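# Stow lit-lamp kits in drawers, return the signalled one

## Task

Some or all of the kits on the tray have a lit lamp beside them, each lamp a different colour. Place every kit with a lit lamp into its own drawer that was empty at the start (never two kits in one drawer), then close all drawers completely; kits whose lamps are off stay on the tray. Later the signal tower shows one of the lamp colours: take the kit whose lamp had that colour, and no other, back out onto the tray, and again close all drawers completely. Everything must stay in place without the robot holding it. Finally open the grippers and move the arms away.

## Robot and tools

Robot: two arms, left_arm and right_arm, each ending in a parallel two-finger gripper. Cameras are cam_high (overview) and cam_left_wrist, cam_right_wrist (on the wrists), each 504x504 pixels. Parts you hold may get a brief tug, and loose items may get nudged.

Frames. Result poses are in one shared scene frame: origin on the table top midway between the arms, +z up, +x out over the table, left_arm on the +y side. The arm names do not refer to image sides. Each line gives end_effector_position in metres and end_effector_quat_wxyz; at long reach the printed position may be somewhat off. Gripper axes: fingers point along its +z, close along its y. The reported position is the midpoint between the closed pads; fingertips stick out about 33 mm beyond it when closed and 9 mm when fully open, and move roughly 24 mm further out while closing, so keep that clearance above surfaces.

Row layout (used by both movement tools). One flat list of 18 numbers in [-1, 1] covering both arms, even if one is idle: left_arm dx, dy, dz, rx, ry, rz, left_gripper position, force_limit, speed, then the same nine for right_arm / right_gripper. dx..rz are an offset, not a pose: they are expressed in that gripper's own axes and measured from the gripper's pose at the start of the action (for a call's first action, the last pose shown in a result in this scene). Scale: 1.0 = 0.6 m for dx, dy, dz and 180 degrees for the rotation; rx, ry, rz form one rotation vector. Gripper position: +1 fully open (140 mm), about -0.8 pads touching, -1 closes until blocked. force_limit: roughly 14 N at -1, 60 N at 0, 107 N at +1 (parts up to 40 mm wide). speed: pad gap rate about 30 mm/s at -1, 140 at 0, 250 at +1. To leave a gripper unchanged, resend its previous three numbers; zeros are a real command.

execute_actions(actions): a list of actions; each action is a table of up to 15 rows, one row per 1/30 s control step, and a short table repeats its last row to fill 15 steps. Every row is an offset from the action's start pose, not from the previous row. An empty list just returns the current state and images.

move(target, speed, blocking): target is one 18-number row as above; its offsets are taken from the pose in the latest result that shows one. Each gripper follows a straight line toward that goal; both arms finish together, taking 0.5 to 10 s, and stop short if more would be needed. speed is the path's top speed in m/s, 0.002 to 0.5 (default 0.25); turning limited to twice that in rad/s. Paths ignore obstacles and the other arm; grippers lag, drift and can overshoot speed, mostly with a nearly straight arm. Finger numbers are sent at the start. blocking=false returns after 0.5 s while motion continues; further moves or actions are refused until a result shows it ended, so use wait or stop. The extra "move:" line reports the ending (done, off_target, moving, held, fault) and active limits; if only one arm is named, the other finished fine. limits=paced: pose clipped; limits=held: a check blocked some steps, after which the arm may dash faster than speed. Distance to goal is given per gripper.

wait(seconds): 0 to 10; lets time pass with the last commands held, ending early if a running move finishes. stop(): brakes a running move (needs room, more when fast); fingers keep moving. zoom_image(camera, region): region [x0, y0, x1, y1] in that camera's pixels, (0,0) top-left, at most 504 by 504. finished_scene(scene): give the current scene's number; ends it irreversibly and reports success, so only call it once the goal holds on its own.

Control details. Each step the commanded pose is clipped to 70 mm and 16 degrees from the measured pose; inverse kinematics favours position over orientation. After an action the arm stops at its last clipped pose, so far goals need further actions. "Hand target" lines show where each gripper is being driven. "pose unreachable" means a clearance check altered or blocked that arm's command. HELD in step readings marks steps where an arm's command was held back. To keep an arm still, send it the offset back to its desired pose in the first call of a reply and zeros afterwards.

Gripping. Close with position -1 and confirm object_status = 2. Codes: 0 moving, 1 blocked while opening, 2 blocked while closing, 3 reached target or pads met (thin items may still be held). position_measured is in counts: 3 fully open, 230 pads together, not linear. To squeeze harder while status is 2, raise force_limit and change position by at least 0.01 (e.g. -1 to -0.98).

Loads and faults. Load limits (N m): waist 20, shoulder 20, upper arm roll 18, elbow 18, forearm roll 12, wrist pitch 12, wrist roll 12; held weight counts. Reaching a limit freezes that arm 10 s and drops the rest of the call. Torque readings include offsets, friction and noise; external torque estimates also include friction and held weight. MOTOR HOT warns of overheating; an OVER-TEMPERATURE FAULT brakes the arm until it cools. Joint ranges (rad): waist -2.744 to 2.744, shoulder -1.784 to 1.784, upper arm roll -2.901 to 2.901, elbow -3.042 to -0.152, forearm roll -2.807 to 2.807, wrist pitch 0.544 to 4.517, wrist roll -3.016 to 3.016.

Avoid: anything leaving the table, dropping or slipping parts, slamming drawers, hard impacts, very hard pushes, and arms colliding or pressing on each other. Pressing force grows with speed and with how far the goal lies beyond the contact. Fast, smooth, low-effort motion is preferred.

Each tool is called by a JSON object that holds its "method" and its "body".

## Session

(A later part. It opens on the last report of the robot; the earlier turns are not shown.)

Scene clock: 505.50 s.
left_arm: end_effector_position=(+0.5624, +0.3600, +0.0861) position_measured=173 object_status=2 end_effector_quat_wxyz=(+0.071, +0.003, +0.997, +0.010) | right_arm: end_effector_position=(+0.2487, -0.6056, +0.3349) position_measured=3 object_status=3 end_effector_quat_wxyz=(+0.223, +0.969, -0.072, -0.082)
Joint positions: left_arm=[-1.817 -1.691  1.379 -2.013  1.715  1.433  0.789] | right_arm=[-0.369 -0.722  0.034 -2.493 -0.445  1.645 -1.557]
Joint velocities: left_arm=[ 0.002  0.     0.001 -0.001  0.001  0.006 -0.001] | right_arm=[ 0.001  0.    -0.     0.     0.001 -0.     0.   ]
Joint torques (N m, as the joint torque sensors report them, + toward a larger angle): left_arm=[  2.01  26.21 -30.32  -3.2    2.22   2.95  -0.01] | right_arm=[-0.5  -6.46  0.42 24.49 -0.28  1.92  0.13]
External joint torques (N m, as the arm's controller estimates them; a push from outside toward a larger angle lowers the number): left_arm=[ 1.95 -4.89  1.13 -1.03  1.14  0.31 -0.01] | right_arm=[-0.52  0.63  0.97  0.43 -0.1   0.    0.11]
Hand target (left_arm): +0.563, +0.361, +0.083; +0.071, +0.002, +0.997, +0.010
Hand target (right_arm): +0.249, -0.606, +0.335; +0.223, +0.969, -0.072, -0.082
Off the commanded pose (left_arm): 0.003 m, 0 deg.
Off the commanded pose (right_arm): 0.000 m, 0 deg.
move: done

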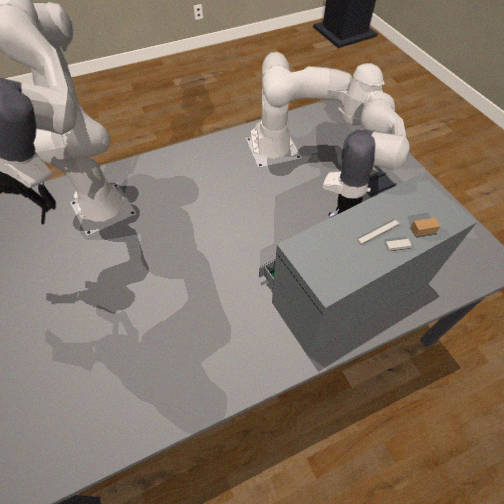

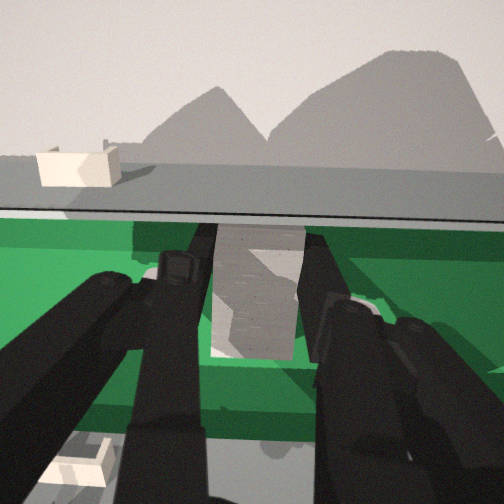

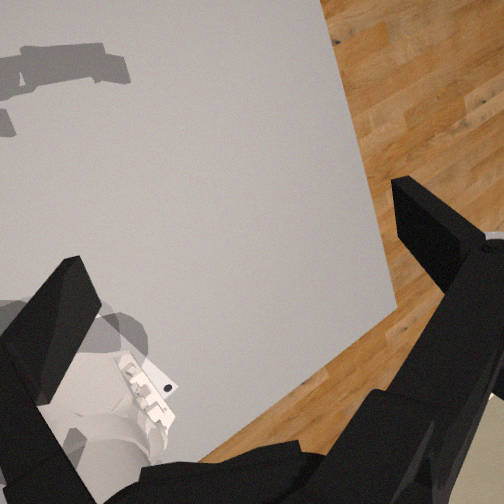

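{"method": "move", "body": {"target": [0,0,0,0,0,0,-0.2,0,0,0,0,0,0,0,0,1,0,0]}}

{"method": "move", "body": {"target": [0,0,-0.12,0,0,0,-0.2,0,0,0,0,0,0,0,0,1,0,0], "speed": 0.08}}

{"method": "move", "body": {"target": [0.15,0,-0.04,0,-0.15,0,-1,0,0,0,0,0,0,0,0,1,0,0], "speed": 0.2}}

Scene clock: 509.07 s.
left_arm: end_effector_position=(+0.5626, +0.3600, +0.0863) position_measured=154 object_status=3 end_effector_quat_wxyz=(+0.071, +0.003, +0.997, +0.009) | right_arm: end_effector_position=(+0.2487, -0.6056, +0.3349) position_measured=3 object_status=3 end_effector_quat_wxyz=(+0.223, +0.969, -0.072, -0.082)
Joint positions: left_arm=[-1.817 -1.691  1.379 -2.014  1.715  1.434  0.789] | right_arm=[-0.369 -0.722  0.034 -2.493 -0.445  1.645 -1.557]
Joint velocities: left_arm=[ 0.001  0.     0.    -0.    -0.001  0.001  0.001] | right_arm=[ 0.001 -0.001 -0.    -0.001  0.001  0.    -0.001]
Joint torques (N m, as the joint torque sensors report them, + toward a larger angle): left_arm=[  0.    28.22 -32.65  -2.01   0.87   2.48   0.06] | right_arm=[-0.44 -6.48  0.66 24.29 -0.28  1.92  0.17]
External joint torques (N m, as the arm's controller estimates them; a push from outside toward a larger angle lowers the number): left_arm=[-0.03 -2.81 -1.26  0.15 -0.2  -0.17  0.06] | right_arm=[-0.43  0.64  1.22  0.27 -0.1   0.01  0.15]
Hand target (left_arm): +0.562, +0.360, +0.086; +0.071, +0.003, +0.997, +0.010
Hand target (right_arm): +0.249, -0.606, +0.335; +0.223, +0.969, -0.072, -0.082
Off the commanded pose (left_arm): 0.000 m, 0 deg.
Off the commanded pose (right_arm): 0.000 m, 0 deg.
move: done

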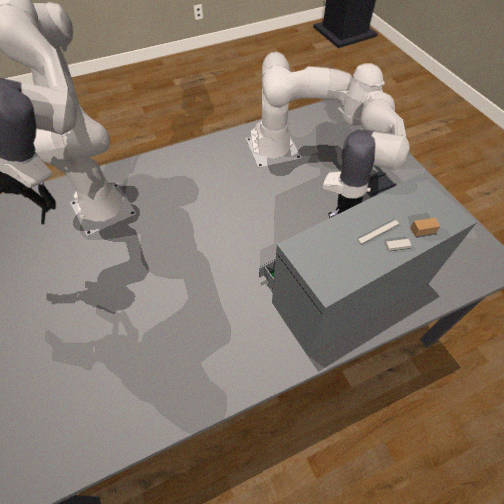

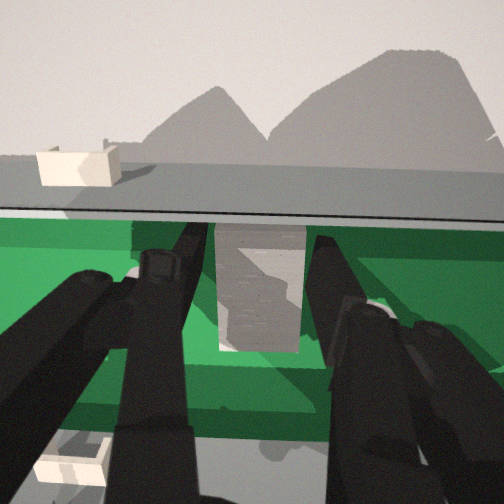

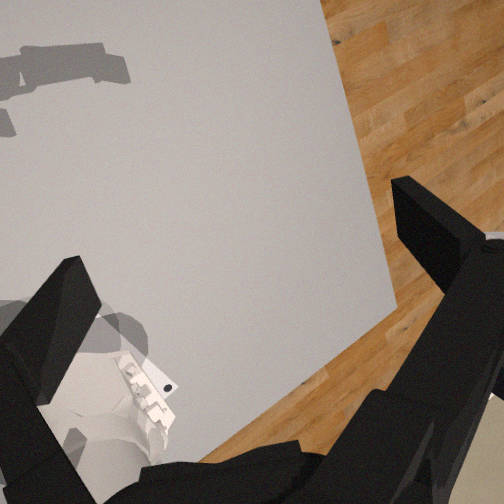

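Scene clock: 510.37 s.
left_arm: end_effector_position=(+0.5538, +0.3596, +0.1580) position_measured=154 object_status=3 end_effector_quat_wxyz=(+0.074, +0.004, +0.997, +0.008) | right_arm: end_effector_position=(+0.2487, -0.6056, +0.3349) position_measured=3 object_status=3 end_effector_quat_wxyz=(+0.223, +0.969, -0.072, -0.082)
Joint positions: left_arm=[-1.83  -1.62   1.258 -1.999  1.606  1.357  0.783] | right_arm=[-0.369 -0.722  0.034 -2.493 -0.445  1.645 -1.557]
Joint velocities: left_arm=[-0.002 -0.001 -0.     0.    -0.003 -0.009 -0.003] | right_arm=[-0.    -0.    -0.     0.     0.     0.001 -0.001]
Joint torques (N m, as the joint torque sensors report them, + toward a larger angle): left_arm=[ -1.45  29.9  -32.43   1.05  -0.11   2.16  -0.14] | right_arm=[-0.45 -6.54  0.44 24.24 -0.28  1.93  0.11]
External joint torques (N m, as the arm's controller estimates them; a push from outside toward a larger angle lowers the number): left_arm=[-1.33 -1.42 -1.67  1.25 -1.18 -0.5  -0.13] | right_arm=[-0.45  0.56  0.99  0.2  -0.1   0.01  0.09]
Hand target (left_arm): +0.553, +0.359, +0.158; +0.072, +0.002, +0.997, +0.008
Hand target (right_arm): +0.249, -0.606, +0.335; +0.223, +0.969, -0.072, -0.082
Off the commanded pose (left_arm): 0.002 m, 0 deg.
Off the commanded pose (right_arm): 0.000 m, 0 deg.
move: done

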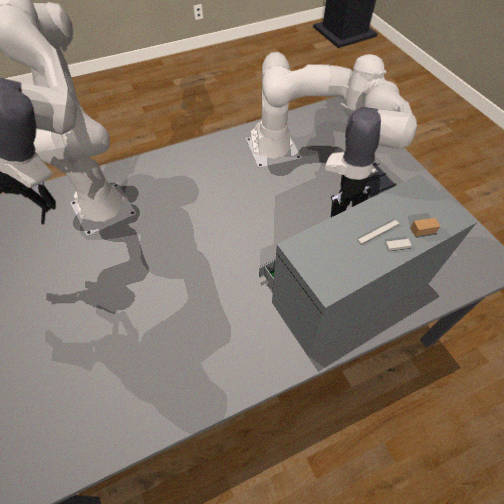

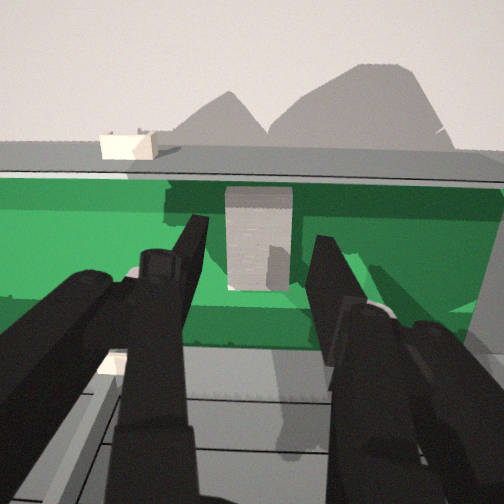

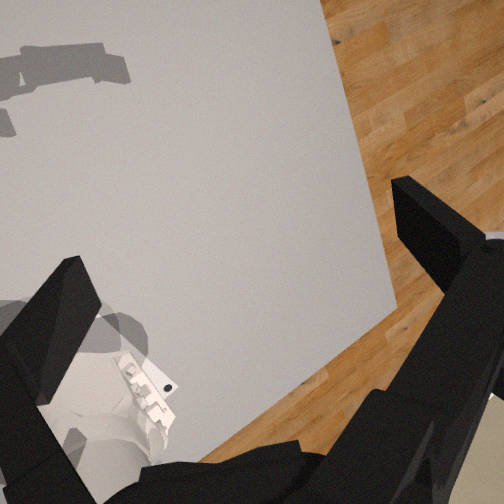

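Scene clock: 512.20 s.
left_arm: end_effector_position=(+0.4614, +0.3669, +0.1657) position_measured=233 object_status=3 end_effector_quat_wxyz=(+0.301, +0.007, +0.954, +0.010) | right_arm: end_effector_position=(+0.2487, -0.6056, +0.3349) position_measured=3 object_status=3 end_effector_quat_wxyz=(+0.223, +0.969, -0.072, -0.082)
Joint positions: left_arm=[-1.232 -1.772  1.359 -2.753  1.957  1.656  0.661] | right_arm=[-0.369 -0.722  0.034 -2.493 -0.445  1.645 -1.557]
Joint velocities: left_arm=[ 0.001  0.    -0.001 -0.001  0.005  0.012 -0.011] | right_arm=[-0.002 -0.001 -0.001  0.001 -0.    -0.    -0.002]
Joint torques (N m, as the joint torque sensors report them, + toward a larger angle): left_arm=[  1.72  12.92 -22.62  -0.6    2.59   3.34  -0.02] | right_arm=[-0.59 -6.33  0.42 24.11 -0.28  1.9   0.15]
External joint torques (N m, as the arm's controller estimates them; a push from outside toward a larger angle lowers the number): left_arm=[ 1.59 -2.66  0.4  -1.47  0.88  0.51 -0.01] | right_arm=[-0.56  0.78  0.99  0.04 -0.09 -0.02  0.13]
Hand target (left_arm): +0.462, +0.366, +0.167; +0.304, +0.004, +0.953, +0.008
Hand target (right_arm): +0.249, -0.606, +0.335; +0.223, +0.969, -0.072, -0.082
Off the commanded pose (left_arm): 0.007 m, 1 deg.
Off the commanded pose (right_arm): 0.000 m, 0 deg.
joint sent to its limit (left arm) — the command would take joint 2 (shoulder) past its lower limit, so that joint was sent only as far as its limit.
move: off_target (left_arm)

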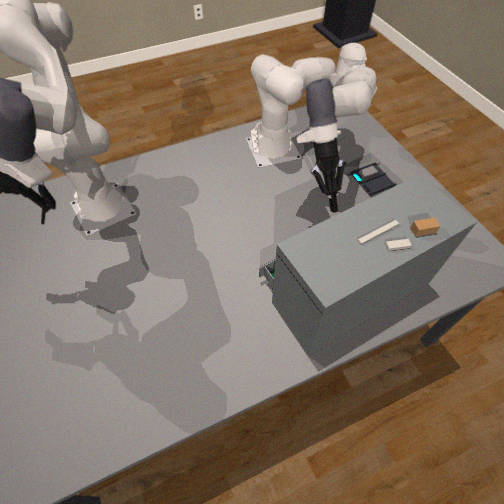

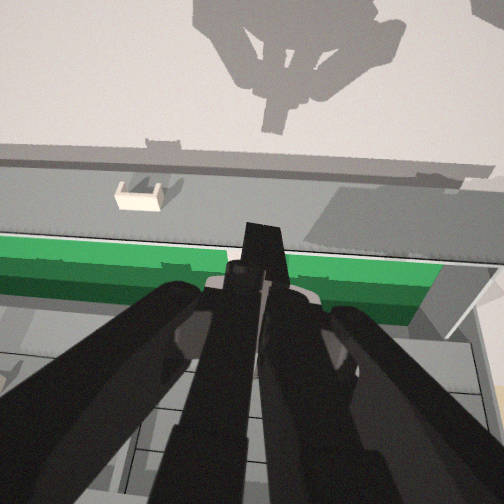

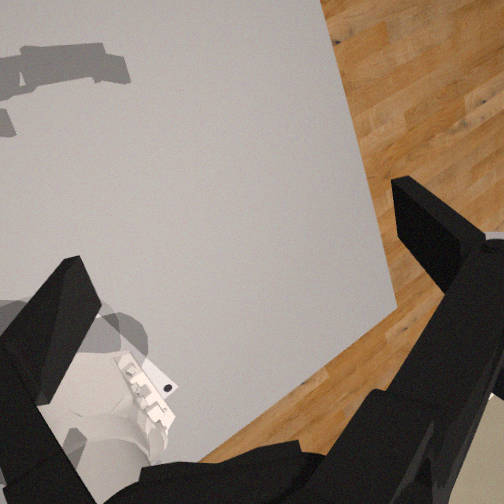

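{"method": "move", "body": {"target": [0.022,0,0.098,0,0,0,-1,0,0,0,0,0,0,0,0,1,0,0], "speed": 0.06}}

Scene clock: 514.73 s.
left_arm: end_effector_position=(+0.4820, +0.3682, +0.1083) position_measured=233 object_status=3 end_effector_quat_wxyz=(+0.298, +0.006, +0.954, +0.012) | right_arm: end_effector_position=(+0.2487, -0.6056, +0.3349) position_measured=3 object_status=3 end_effector_quat_wxyz=(+0.223, +0.969, -0.072, -0.082)
Joint positions: left_arm=[-1.243 -1.772  1.543 -2.707  2.125  1.731  0.658] | right_arm=[-0.369 -0.722  0.034 -2.493 -0.445  1.645 -1.557]
Joint velocities: left_arm=[-0.002  0.002  0.001  0.001  0.011  0.01   0.001] | right_arm=[ 0.001 -0.     0.     0.001  0.001 -0.001  0.001]
Joint torques (N m, as the joint torque sensors report them, + toward a larger angle): left_arm=[ -0.92  13.48 -22.91  -1.92   2.59   3.21   0.21] | right_arm=[-0.34 -6.46  0.36 24.32 -0.32  1.92  0.14]
External joint torques (N m, as the arm's controller estimates them; a push from outside toward a larger angle lowers the number): left_arm=[-0.75 -2.01  1.26  1.04  0.98  0.37  0.23] | right_arm=[-0.36  0.64  0.9   0.26 -0.14  0.    0.12]
Hand target (left_arm): +0.484, +0.367, +0.109; +0.300, +0.008, +0.954, +0.011
Hand target (right_arm): +0.249, -0.606, +0.335; +0.223, +0.969, -0.072, -0.082
Off the commanded pose (left_arm): 0.003 m, 0 deg.
Off the commanded pose (right_arm): 0.000 m, 0 deg.
move: done

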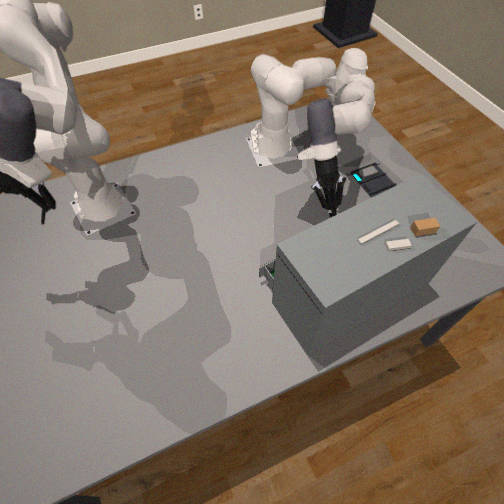

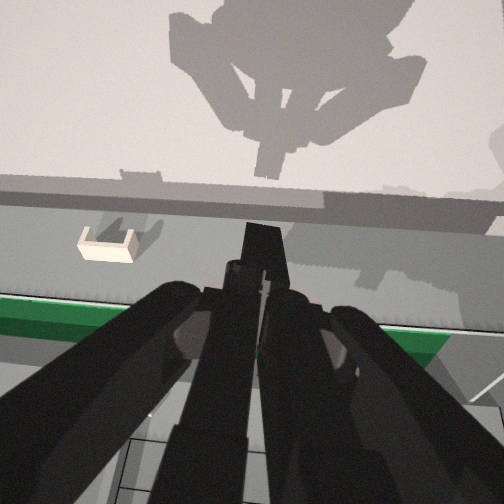

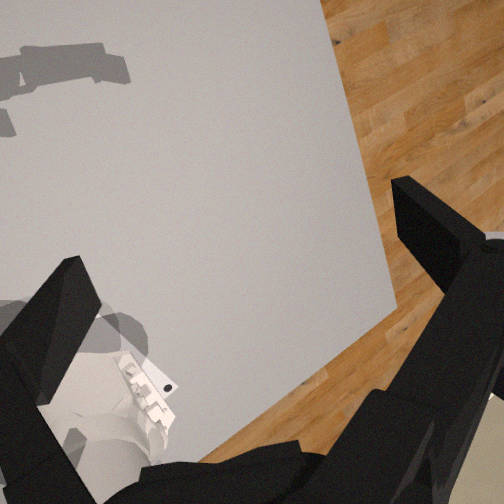

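{"method": "move", "body": {"target": [-0.17,0,0.112,0,0,0,-1,0,0,0,0,0,0,0,0,1,0,0], "speed": 0.03}}

{"method": "move", "body": {"target": [-0.011,0,0.008,0,0,0,-1,0,0,0,0,0,0,0,0,1,0,0], "speed": 0.01}}

Scene clock: 520.80 s.
left_arm: end_effector_position=(+0.6001, +0.3659, +0.1079) position_measured=233 object_status=3 end_effector_quat_wxyz=(+0.292, +0.001, +0.956, +0.012) | right_arm: end_effector_position=(+0.2487, -0.6056, +0.3349) position_measured=3 object_status=3 end_effector_quat_wxyz=(+0.223, +0.969, -0.072, -0.082)
Joint positions: left_arm=[-1.574 -1.771  1.495 -2.325  2.134  1.75   0.701] | right_arm=[-0.369 -0.722  0.034 -2.493 -0.445  1.645 -1.557]
Joint velocities: left_arm=[-0.002 -0.    -0.     0.005  0.001  0.001  0.01 ] | right_arm=[-0.001 -0.    -0.     0.001 -0.001  0.001 -0.   ]
Joint torques (N m, as the joint torque sensors report them, + toward a larger angle): left_arm=[ -1.67  21.19 -32.91  -1.67   2.93   4.42   0.43] | right_arm=[-0.49 -6.44  0.48 24.37 -0.31  1.94  0.14]
External joint torques (N m, as the arm's controller estimates them; a push from outside toward a larger angle lowers the number): left_arm=[-1.72 -2.13 -3.13  2.01  1.38  1.55  0.45] | right_arm=[-0.48  0.77  1.04  0.24 -0.12  0.02  0.12]
Hand target (left_arm): +0.604, +0.363, +0.113; +0.299, +0.006, +0.954, +0.010
Hand target (right_arm): +0.249, -0.606, +0.335; +0.223, +0.969, -0.072, -0.082
Off the commanded pose (left_arm): 0.005 m, 1 deg.
Off the commanded pose (right_arm): 0.000 m, 0 deg.
move: off_target (left_arm)

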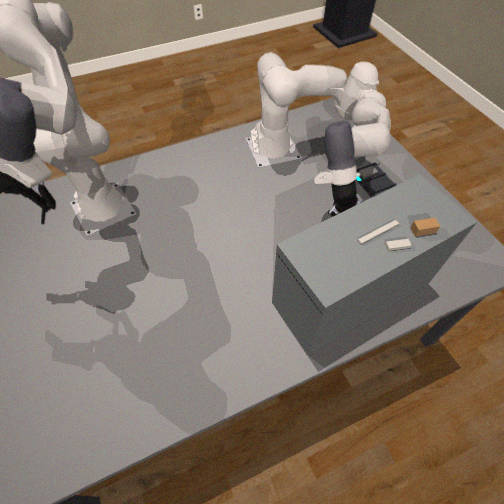

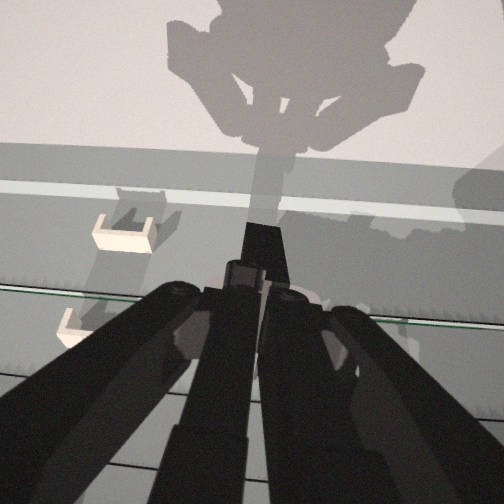

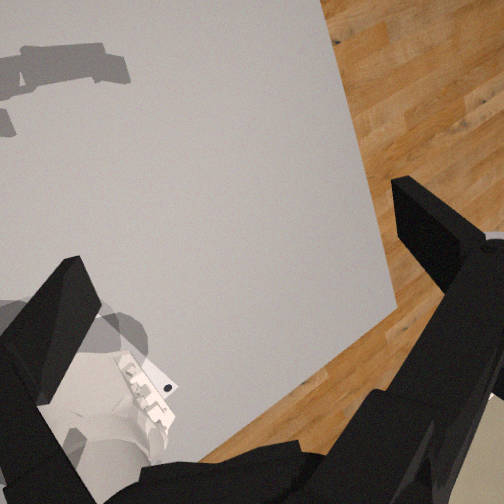

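Scene clock: 521.83 s.
left_arm: end_effector_position=(+0.6056, +0.3660, +0.1066) position_measured=233 object_status=3 end_effector_quat_wxyz=(+0.291, -0.001, +0.957, +0.012) | right_arm: end_effector_position=(+0.2487, -0.6056, +0.3349) position_measured=3 object_status=3 end_effector_quat_wxyz=(+0.223, +0.969, -0.072, -0.082)
Joint positions: left_arm=[-1.59  -1.771  1.494 -2.304  2.134  1.749  0.702] | right_arm=[-0.369 -0.722  0.034 -2.493 -0.445  1.645 -1.557]
Joint velocities: left_arm=[ 0.     0.001  0.     0.001 -0.001  0.001 -0.   ] | right_arm=[-0.     0.     0.001  0.001 -0.     0.     0.001]
Joint torques (N m, as the joint torque sensors report them, + toward a larger angle): left_arm=[ -1.34  21.18 -31.44  -0.93   1.69   3.55   0.29] | right_arm=[-0.74 -6.43  0.45 24.37 -0.32  1.94  0.13]
External joint torques (N m, as the arm's controller estimates them; a push from outside toward a larger angle lowers the number): left_arm=[-1.17 -2.64 -1.43  2.97  0.15  0.65  0.3 ] | right_arm=[-0.76  0.68  0.95  0.29 -0.13  0.01  0.11]
Hand target (left_arm): +0.608, +0.366, +0.108; +0.292, +0.001, +0.956, +0.011
Hand target (right_arm): +0.249, -0.606, +0.335; +0.223, +0.969, -0.072, -0.082
Off the commanded pose (left_arm): 0.003 m, 0 deg.
Off the commanded pose (right_arm): 0.000 m, 0 deg.
move: done

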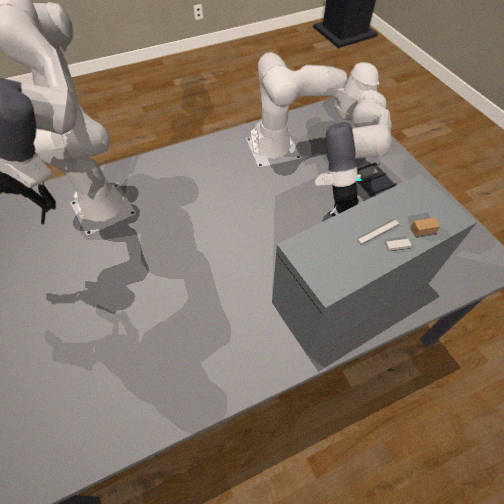

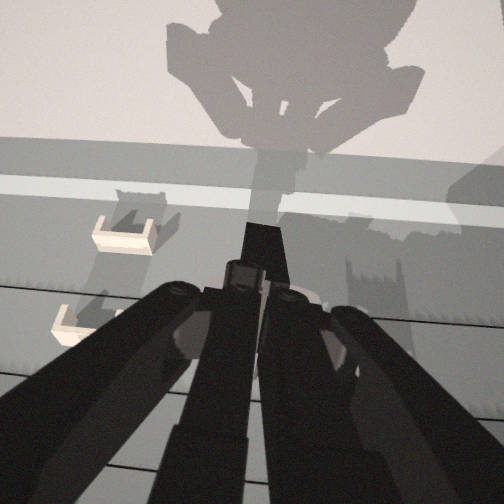

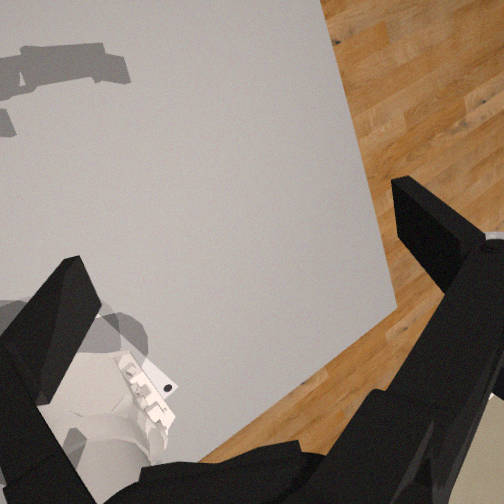

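{"method": "move", "body": {"target": [-0.008,0,0.006,0,0,0,-1,0,0,0,0,0,0,0,0,1,0,0], "speed": 0.01}}

{"method": "move", "body": {"target": [0.03,0,-0.2,0,0,0,-1,0,0,0,0,0,0,0,0,1,0,0], "speed": 0.15}}

{"method": "move", "body": {"target": [0,0,-0.03,0,0,-0.5,-0.42,0,0,0,0,0,0,0,0,1,0,0], "speed": 0.4}}

{"method": "move", "body": {"target": [0,0,0,0,0,-0.5,-0.42,0,0,0,0,0,0,0,0,1,0,0], "speed": 0.4}}

Scene clock: 528.97 s.
left_arm: end_effector_position=(+0.6072, +0.3660, +0.1066) position_measured=233 object_status=3 end_effector_quat_wxyz=(+0.289, -0.002, +0.957, +0.013) | right_arm: end_effector_position=(+0.2487, -0.6056, +0.3349) position_measured=3 object_status=3 end_effector_quat_wxyz=(+0.223, +0.969, -0.072, -0.082)
Joint positions: left_arm=[-1.599 -1.771  1.49  -2.296  2.132  1.742  0.702] | right_arm=[-0.369 -0.722  0.034 -2.493 -0.445  1.645 -1.557]
Joint velocities: left_arm=[-0.    -0.001 -0.002  0.    -0.    -0.003  0.002] | right_arm=[ 0.     0.     0.    -0.001 -0.     0.     0.   ]
Joint torques (N m, as the joint torque sensors report them, + toward a larger angle): left_arm=[ -3.82  20.07 -29.52   2.86   2.38   4.24   0.29] | right_arm=[-0.39 -6.56  0.7  24.41 -0.29  1.93  0.1 ]
External joint torques (N m, as the arm's controller estimates them; a push from outside toward a larger angle lowers the number): left_arm=[-3.74 -3.91  0.5   6.73  0.84  1.36  0.3 ] | right_arm=[-0.42  0.44  1.22  0.48 -0.12  0.02  0.09]
Hand target (left_arm): +0.611, +0.366, +0.106; +0.291, -0.001, +0.957, +0.012
Hand target (right_arm): +0.249, -0.606, +0.335; +0.223, +0.969, -0.072, -0.082
Off the commanded pose (left_arm): 0.004 m, 0 deg.
Off the commanded pose (right_arm): 0.000 m, 0 deg.
joint sent to its limit (left arm) — the command would take joint 2 (shoulder) past its lower limit, so that joint was sent only as far as its limit.
move: off_target (left_arm)

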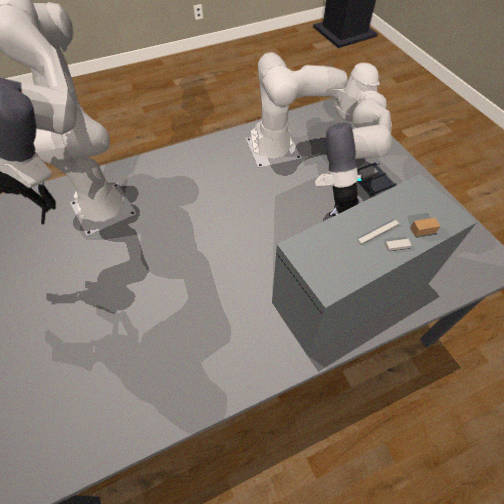

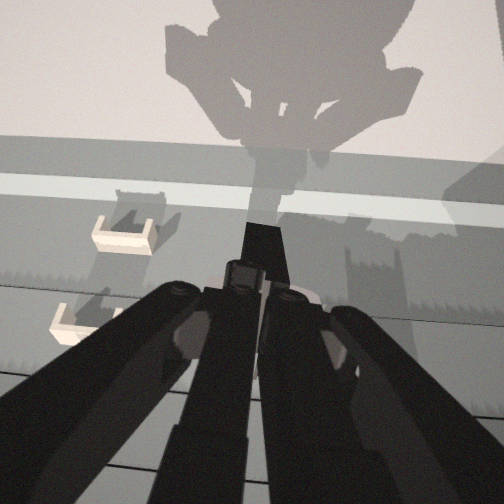

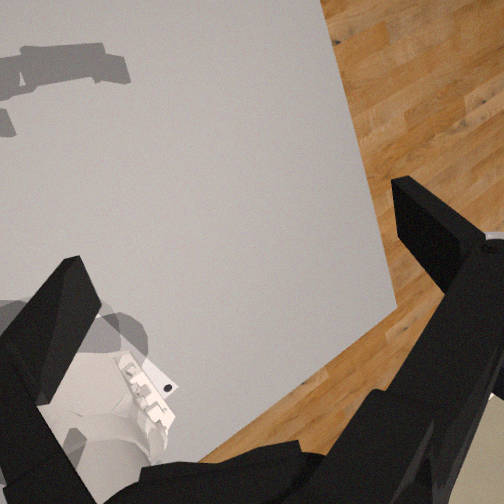

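Scene clock: 530.33 s.
left_arm: end_effector_position=(+0.5287, +0.3645, +0.1985) position_measured=233 object_status=3 end_effector_quat_wxyz=(+0.291, +0.000, +0.957, +0.012) | right_arm: end_effector_position=(+0.2487, -0.6056, +0.3349) position_measured=3 object_status=3 end_effector_quat_wxyz=(+0.223, +0.969, -0.072, -0.082)
Joint positions: left_arm=[-1.47  -1.728  1.271 -2.511  1.913  1.605  0.668] | right_arm=[-0.369 -0.722  0.034 -2.493 -0.445  1.645 -1.557]
Joint velocities: left_arm=[ 0.    -0.    -0.001  0.    -0.004 -0.012 -0.009] | right_arm=[-0.001  0.     0.    -0.    -0.002 -0.     0.001]
Joint torques (N m, as the joint torque sensors report them, + toward a larger angle): left_arm=[  1.86  18.94 -28.55  -0.97   0.4    2.5    0.01] | right_arm=[-0.44 -6.42  0.45 24.51 -0.3   1.9   0.14]
External joint torques (N m, as the arm's controller estimates them; a push from outside toward a larger angle lowers the number): left_arm=[ 1.82 -1.44 -1.95 -2.19 -1.32 -0.33  0.02] | right_arm=[-0.42  0.71  1.02  0.46 -0.11 -0.02  0.12]
Hand target (left_arm): +0.527, +0.365, +0.198; +0.289, -0.003, +0.957, +0.012
Hand target (right_arm): +0.249, -0.606, +0.335; +0.223, +0.969, -0.072, -0.082
Off the commanded pose (left_arm): 0.004 m, 0 deg.
Off the commanded pose (right_arm): 0.000 m, 0 deg.
move: off_target (left_arm)

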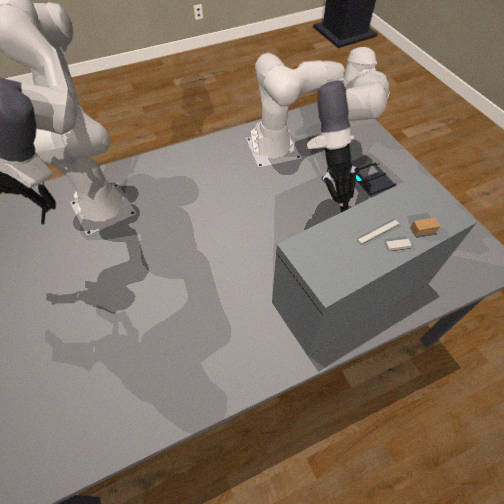

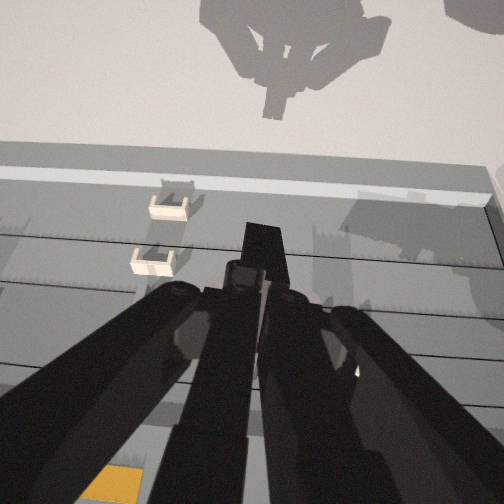

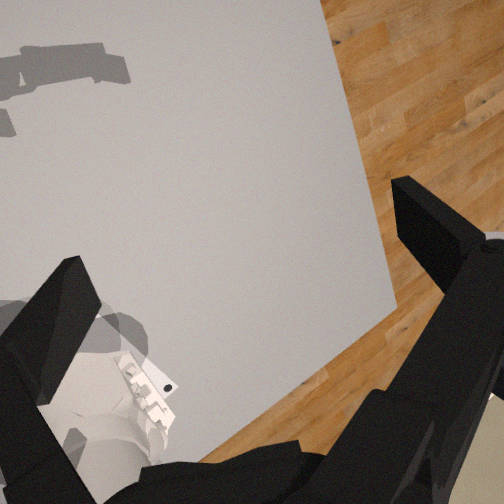

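Scene clock: 533.50 s.
left_arm: end_effector_position=(+0.5186, +0.3652, +0.2124) position_measured=182 object_status=3 end_effector_quat_wxyz=(-0.212, +0.674, -0.680, +0.197) | right_arm: end_effector_position=(+0.2487, -0.6056, +0.3349) position_measured=3 object_status=3 end_effector_quat_wxyz=(+0.223, +0.969, -0.072, -0.082)
Joint positions: left_arm=[-1.475 -1.772  1.219 -2.527  1.891  1.542 -0.883] | right_arm=[-0.369 -0.722  0.034 -2.493 -0.445  1.645 -1.557]
Joint velocities: left_arm=[-0.    -0.001 -0.001 -0.002  0.001 -0.002 -0.03 ] | right_arm=[-0.001  0.001  0.002 -0.     0.001  0.001  0.   ]
Joint torques (N m, as the joint torque sensors report them, + toward a larger angle): left_arm=[ -1.31  19.84 -27.64  -0.17   2.52   2.64  -0.26] | right_arm=[-0.43 -6.39  0.38 24.56 -0.29  1.94  0.15]
External joint torques (N m, as the arm's controller estimates them; a push from outside toward a larger angle lowers the number): left_arm=[-1.35 -0.69 -1.72 -1.29  0.73 -0.29 -0.23] | right_arm=[-0.41  0.66  0.94  0.53 -0.11  0.02  0.13]
Hand target (left_arm): +0.519, +0.365, +0.213; -0.214, +0.677, -0.676, +0.198
Hand target (right_arm): +0.249, -0.606, +0.335; +0.223, +0.969, -0.072, -0.082
Off the commanded pose (left_arm): 0.001 m, 1 deg.
Off the commanded pose (right_arm): 0.000 m, 0 deg.
move: done; limits=paced

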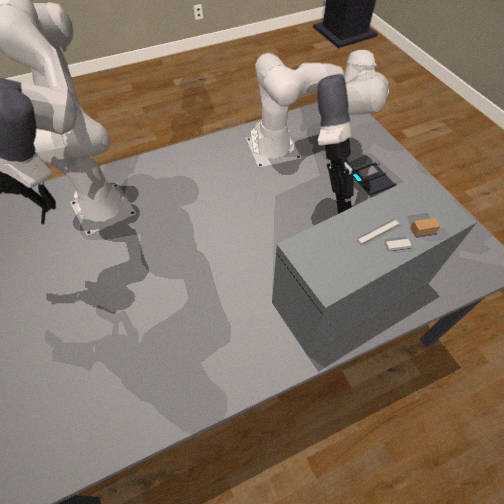

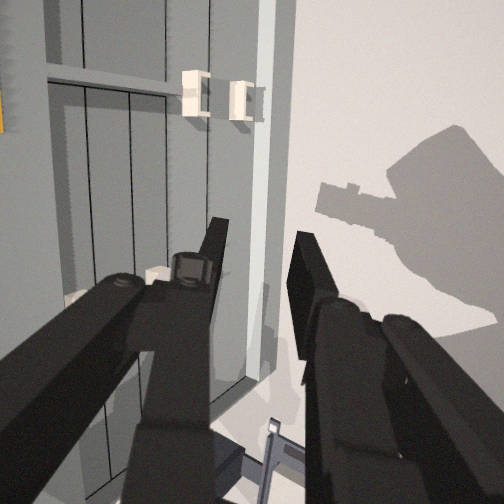

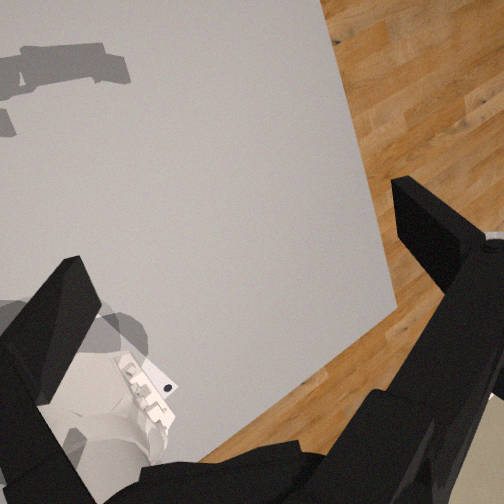

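Scene clock: 536.67 s.
left_arm: end_effector_position=(+0.5185, +0.3657, +0.2121) position_measured=182 object_status=3 end_effector_quat_wxyz=(-0.010, +0.958, -0.009, +0.288) | right_arm: end_effector_position=(+0.2487, -0.6056, +0.3349) position_measured=3 object_status=3 end_effector_quat_wxyz=(+0.223, +0.969, -0.072, -0.082)
Joint positions: left_arm=[-1.473 -1.772  1.22  -2.526  1.886  1.545 -2.44 ] | right_arm=[-0.369 -0.722  0.034 -2.493 -0.445  1.645 -1.557]
Joint velocities: left_arm=[ 0.     0.001  0.001  0.     0.    -0.001 -0.033] | right_arm=[-0.     0.001  0.001 -0.     0.001 -0.     0.001]
Joint torques (N m, as the joint torque sensors report them, + toward a larger angle): left_arm=[ -0.78  20.36 -27.64  -0.37   2.66   2.54   0.05] | right_arm=[-0.57 -6.37  0.53 24.27 -0.29  1.89  0.1 ]
External joint torques (N m, as the arm's controller estimates them; a push from outside toward a larger angle lowers the number): left_arm=[-0.82 -0.3  -1.7  -1.48  0.83 -0.35  0.03] | right_arm=[-0.6   0.7   1.04  0.24 -0.11 -0.03  0.08]
Hand target (left_arm): +0.519, +0.365, +0.212; -0.011, +0.957, -0.004, +0.289
Hand target (right_arm): +0.249, -0.606, +0.335; +0.223, +0.969, -0.072, -0.082
Off the commanded pose (left_arm): 0.001 m, 1 deg.
Off the commanded pose (right_arm): 0.000 m, 0 deg.
move: done; limits=paced

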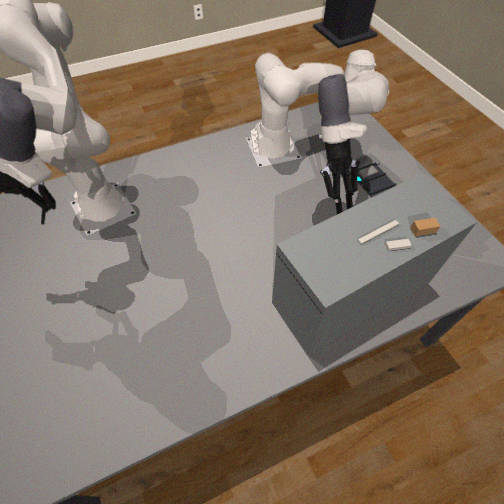

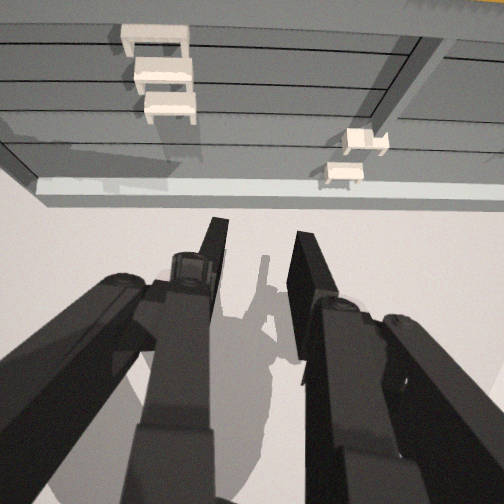

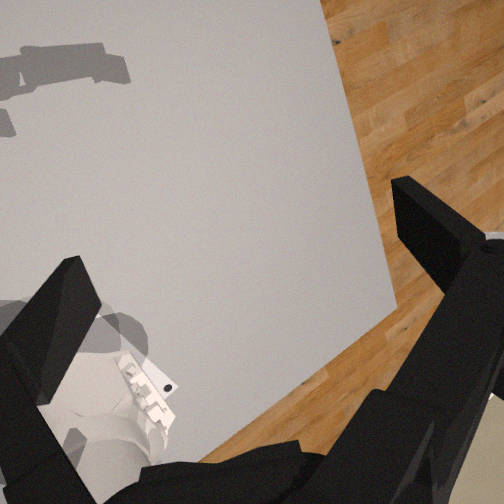

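{"method": "move", "body": {"target": [0.1,-0.1,0.02,0.03,0.1,0,-0.38,0.5,0,0,0,0,0,0,0,1,0,0], "speed": 0.12}}

Scene clock: 540.20 s.
left_arm: end_effector_position=(+0.5759, +0.4239, +0.2343) position_measured=177 object_status=3 end_effector_quat_wxyz=(-0.054, +0.901, +0.003, +0.431) | right_arm: end_effector_position=(+0.2487, -0.6056, +0.3349) position_measured=3 object_status=3 end_effector_quat_wxyz=(+0.223, +0.969, -0.072, -0.082)
Joint positions: left_arm=[-1.316 -1.772  1.375 -2.569  2.259  1.817 -2.431] | right_arm=[-0.369 -0.722  0.034 -2.493 -0.445  1.645 -1.557]
Joint velocities: left_arm=[-0.     0.     0.    -0.     0.004  0.012 -0.001] | right_arm=[ 0.    -0.     0.001 -0.     0.     0.     0.001]
Joint torques (N m, as the joint torque sensors report them, + toward a larger angle): left_arm=[  1.77  15.81 -26.29  -0.95   2.59   2.99   0.22] | right_arm=[-0.34 -6.41  0.47 24.3  -0.28  1.9   0.15]
External joint torques (N m, as the arm's controller estimates them; a push from outside toward a larger angle lowers the number): left_arm=[ 1.77 -3.04  0.01 -0.12  0.82  0.38  0.21] | right_arm=[-0.35  0.69  0.98  0.28 -0.1  -0.02  0.13]
Hand target (left_arm): +0.576, +0.425, +0.235; -0.054, +0.900, +0.002, +0.434
Hand target (right_arm): +0.249, -0.606, +0.335; +0.223, +0.969, -0.072, -0.082
Off the commanded pose (left_arm): 0.002 m, 0 deg.
Off the commanded pose (right_arm): 0.000 m, 0 deg.
move: done

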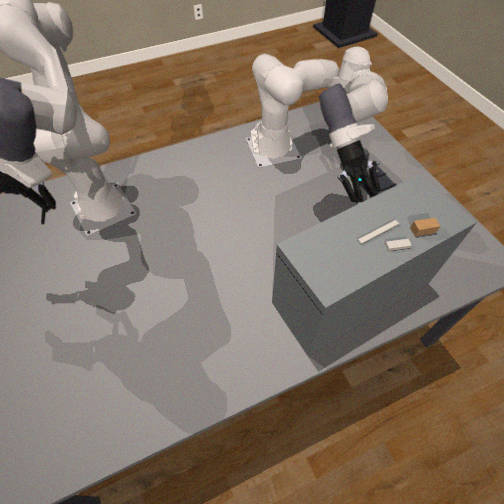

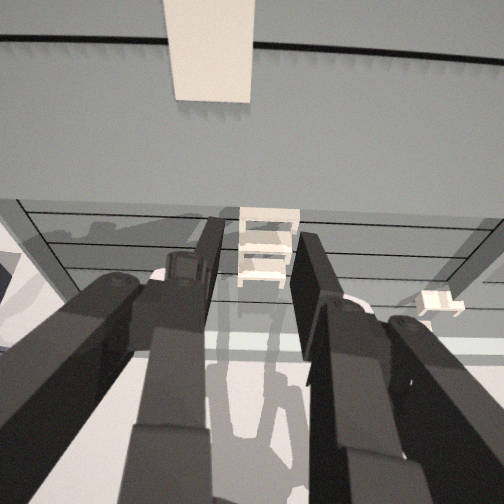

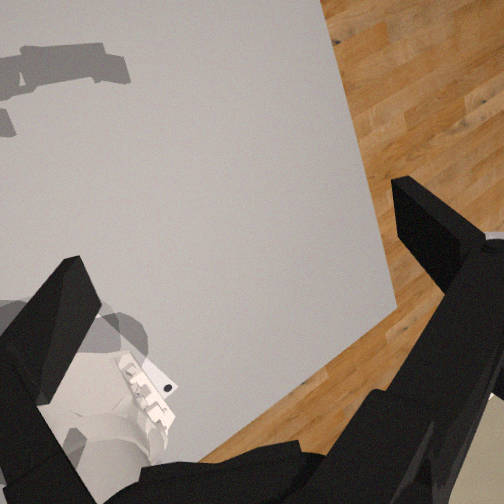

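{"method": "move", "body": {"target": [0,0.007,0.025,0,0,0,-0.38,0.5,0,0,0,0,0,0,0,1,0,0], "speed": 0.015}}

Scene clock: 542.97 s.
left_arm: end_effector_position=(+0.5861, +0.4214, +0.2242) position_measured=177 object_status=3 end_effector_quat_wxyz=(-0.055, +0.901, +0.001, +0.430) | right_arm: end_effector_position=(+0.2487, -0.6056, +0.3349) position_measured=3 object_status=3 end_effector_quat_wxyz=(+0.223, +0.969, -0.072, -0.082)
Joint positions: left_arm=[-1.344 -1.772  1.399 -2.541  2.286  1.824 -2.433] | right_arm=[-0.369 -0.722  0.034 -2.493 -0.445  1.645 -1.557]
Joint velocities: left_arm=[-0.001  0.     0.001  0.002  0.006  0.003 -0.004] | right_arm=[-0.    -0.001 -0.    -0.     0.     0.001 -0.001]
Joint torques (N m, as the joint torque sensors report them, + toward a larger angle): left_arm=[ -1.37  16.04 -26.69  -0.05   2.72   3.12   0.  ] | right_arm=[-0.45 -6.39  0.79 24.33 -0.29  1.9   0.11]
External joint torques (N m, as the arm's controller estimates them; a push from outside toward a larger angle lowers the number): left_arm=[-1.41 -3.22  0.13  1.33  0.96  0.52 -0.02] | right_arm=[-0.39  0.66  1.41  0.29 -0.1  -0.02  0.09]
Hand target (left_arm): +0.588, +0.421, +0.225; -0.054, +0.900, +0.003, +0.432
Hand target (right_arm): +0.249, -0.606, +0.335; +0.223, +0.969, -0.072, -0.082
Off the commanded pose (left_arm): 0.002 m, 0 deg.
Off the commanded pose (right_arm): 0.000 m, 0 deg.
joint sent to its limit (left arm) — the command would take joint 2 (shoulder) past its lower limit, so that joint was sent only as far as its limit.
move: done

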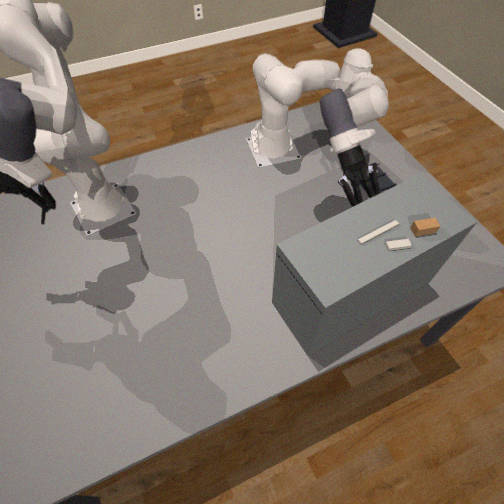

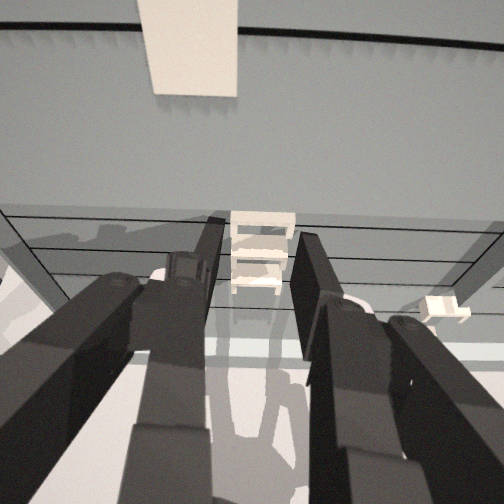

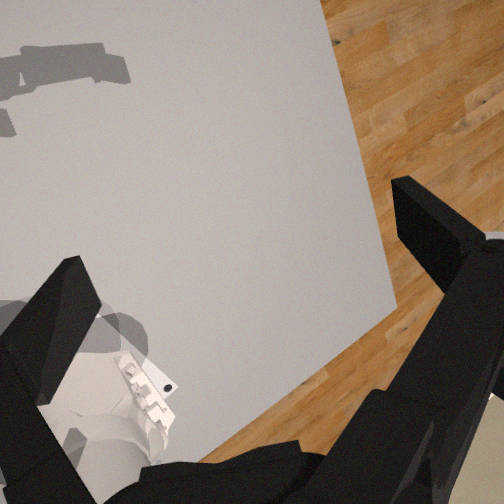

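{"method": "move", "body": {"target": [0.014,0.002,0.017,0,0,0,-0.38,0.5,0,0,0,0,0,0,0,1,0,0], "speed": 0.01}}

Scene clock: 545.67 s.
left_arm: end_effector_position=(+0.5939, +0.4211, +0.2238) position_measured=177 object_status=3 end_effector_quat_wxyz=(-0.056, +0.903, +0.003, +0.427) | right_arm: end_effector_position=(+0.2487, -0.6056, +0.3349) position_measured=3 object_status=3 end_effector_quat_wxyz=(+0.223, +0.969, -0.072, -0.082)
Joint positions: left_arm=[-1.372 -1.771  1.395 -2.514  2.287  1.814 -2.434] | right_arm=[-0.369 -0.722  0.034 -2.493 -0.445  1.645 -1.557]
Joint velocities: left_arm=[-0.004 -0.001 -0.001 -0.     0.    -0.006 -0.001] | right_arm=[-0.001  0.001  0.     0.001  0.001  0.     0.003]
Joint torques (N m, as the joint torque sensors report them, + toward a larger angle): left_arm=[ -5.65  17.25 -26.36   5.6    3.61   4.15   0.29] | right_arm=[-0.7  -6.47  0.32 24.39 -0.26  1.9   0.14]
External joint torques (N m, as the arm's controller estimates them; a push from outside toward a larger angle lowers the number): left_arm=[-5.56 -2.58  0.81  7.14  1.84  1.54  0.28] | right_arm=[-0.7   0.56  0.86  0.38 -0.07 -0.02  0.12]
Hand target (left_arm): +0.599, +0.420, +0.224; -0.055, +0.901, +0.001, +0.430
Hand target (right_arm): +0.249, -0.606, +0.335; +0.223, +0.969, -0.072, -0.082
Off the commanded pose (left_arm): 0.005 m, 0 deg.
Off the commanded pose (right_arm): 0.000 m, 0 deg.
move: off_target (left_arm)

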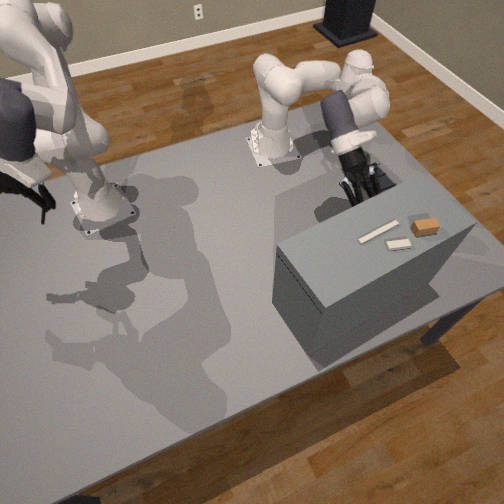

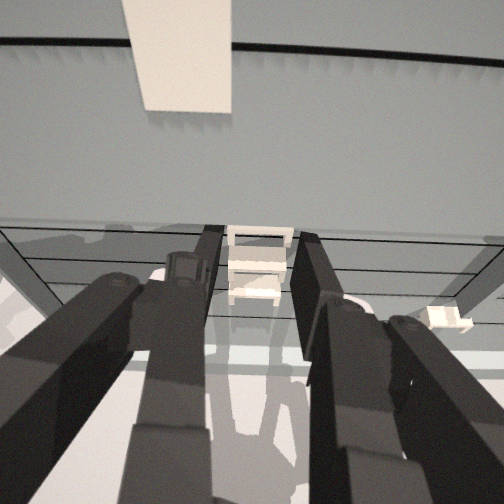

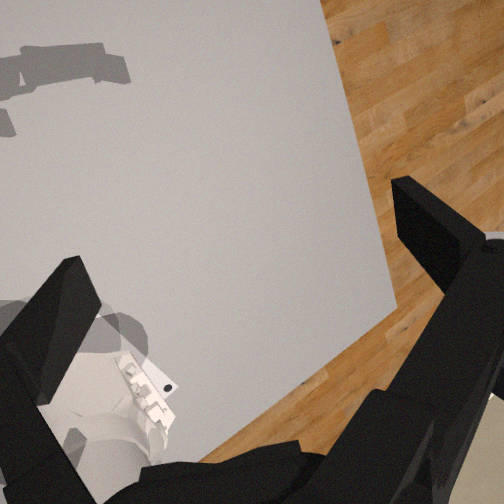

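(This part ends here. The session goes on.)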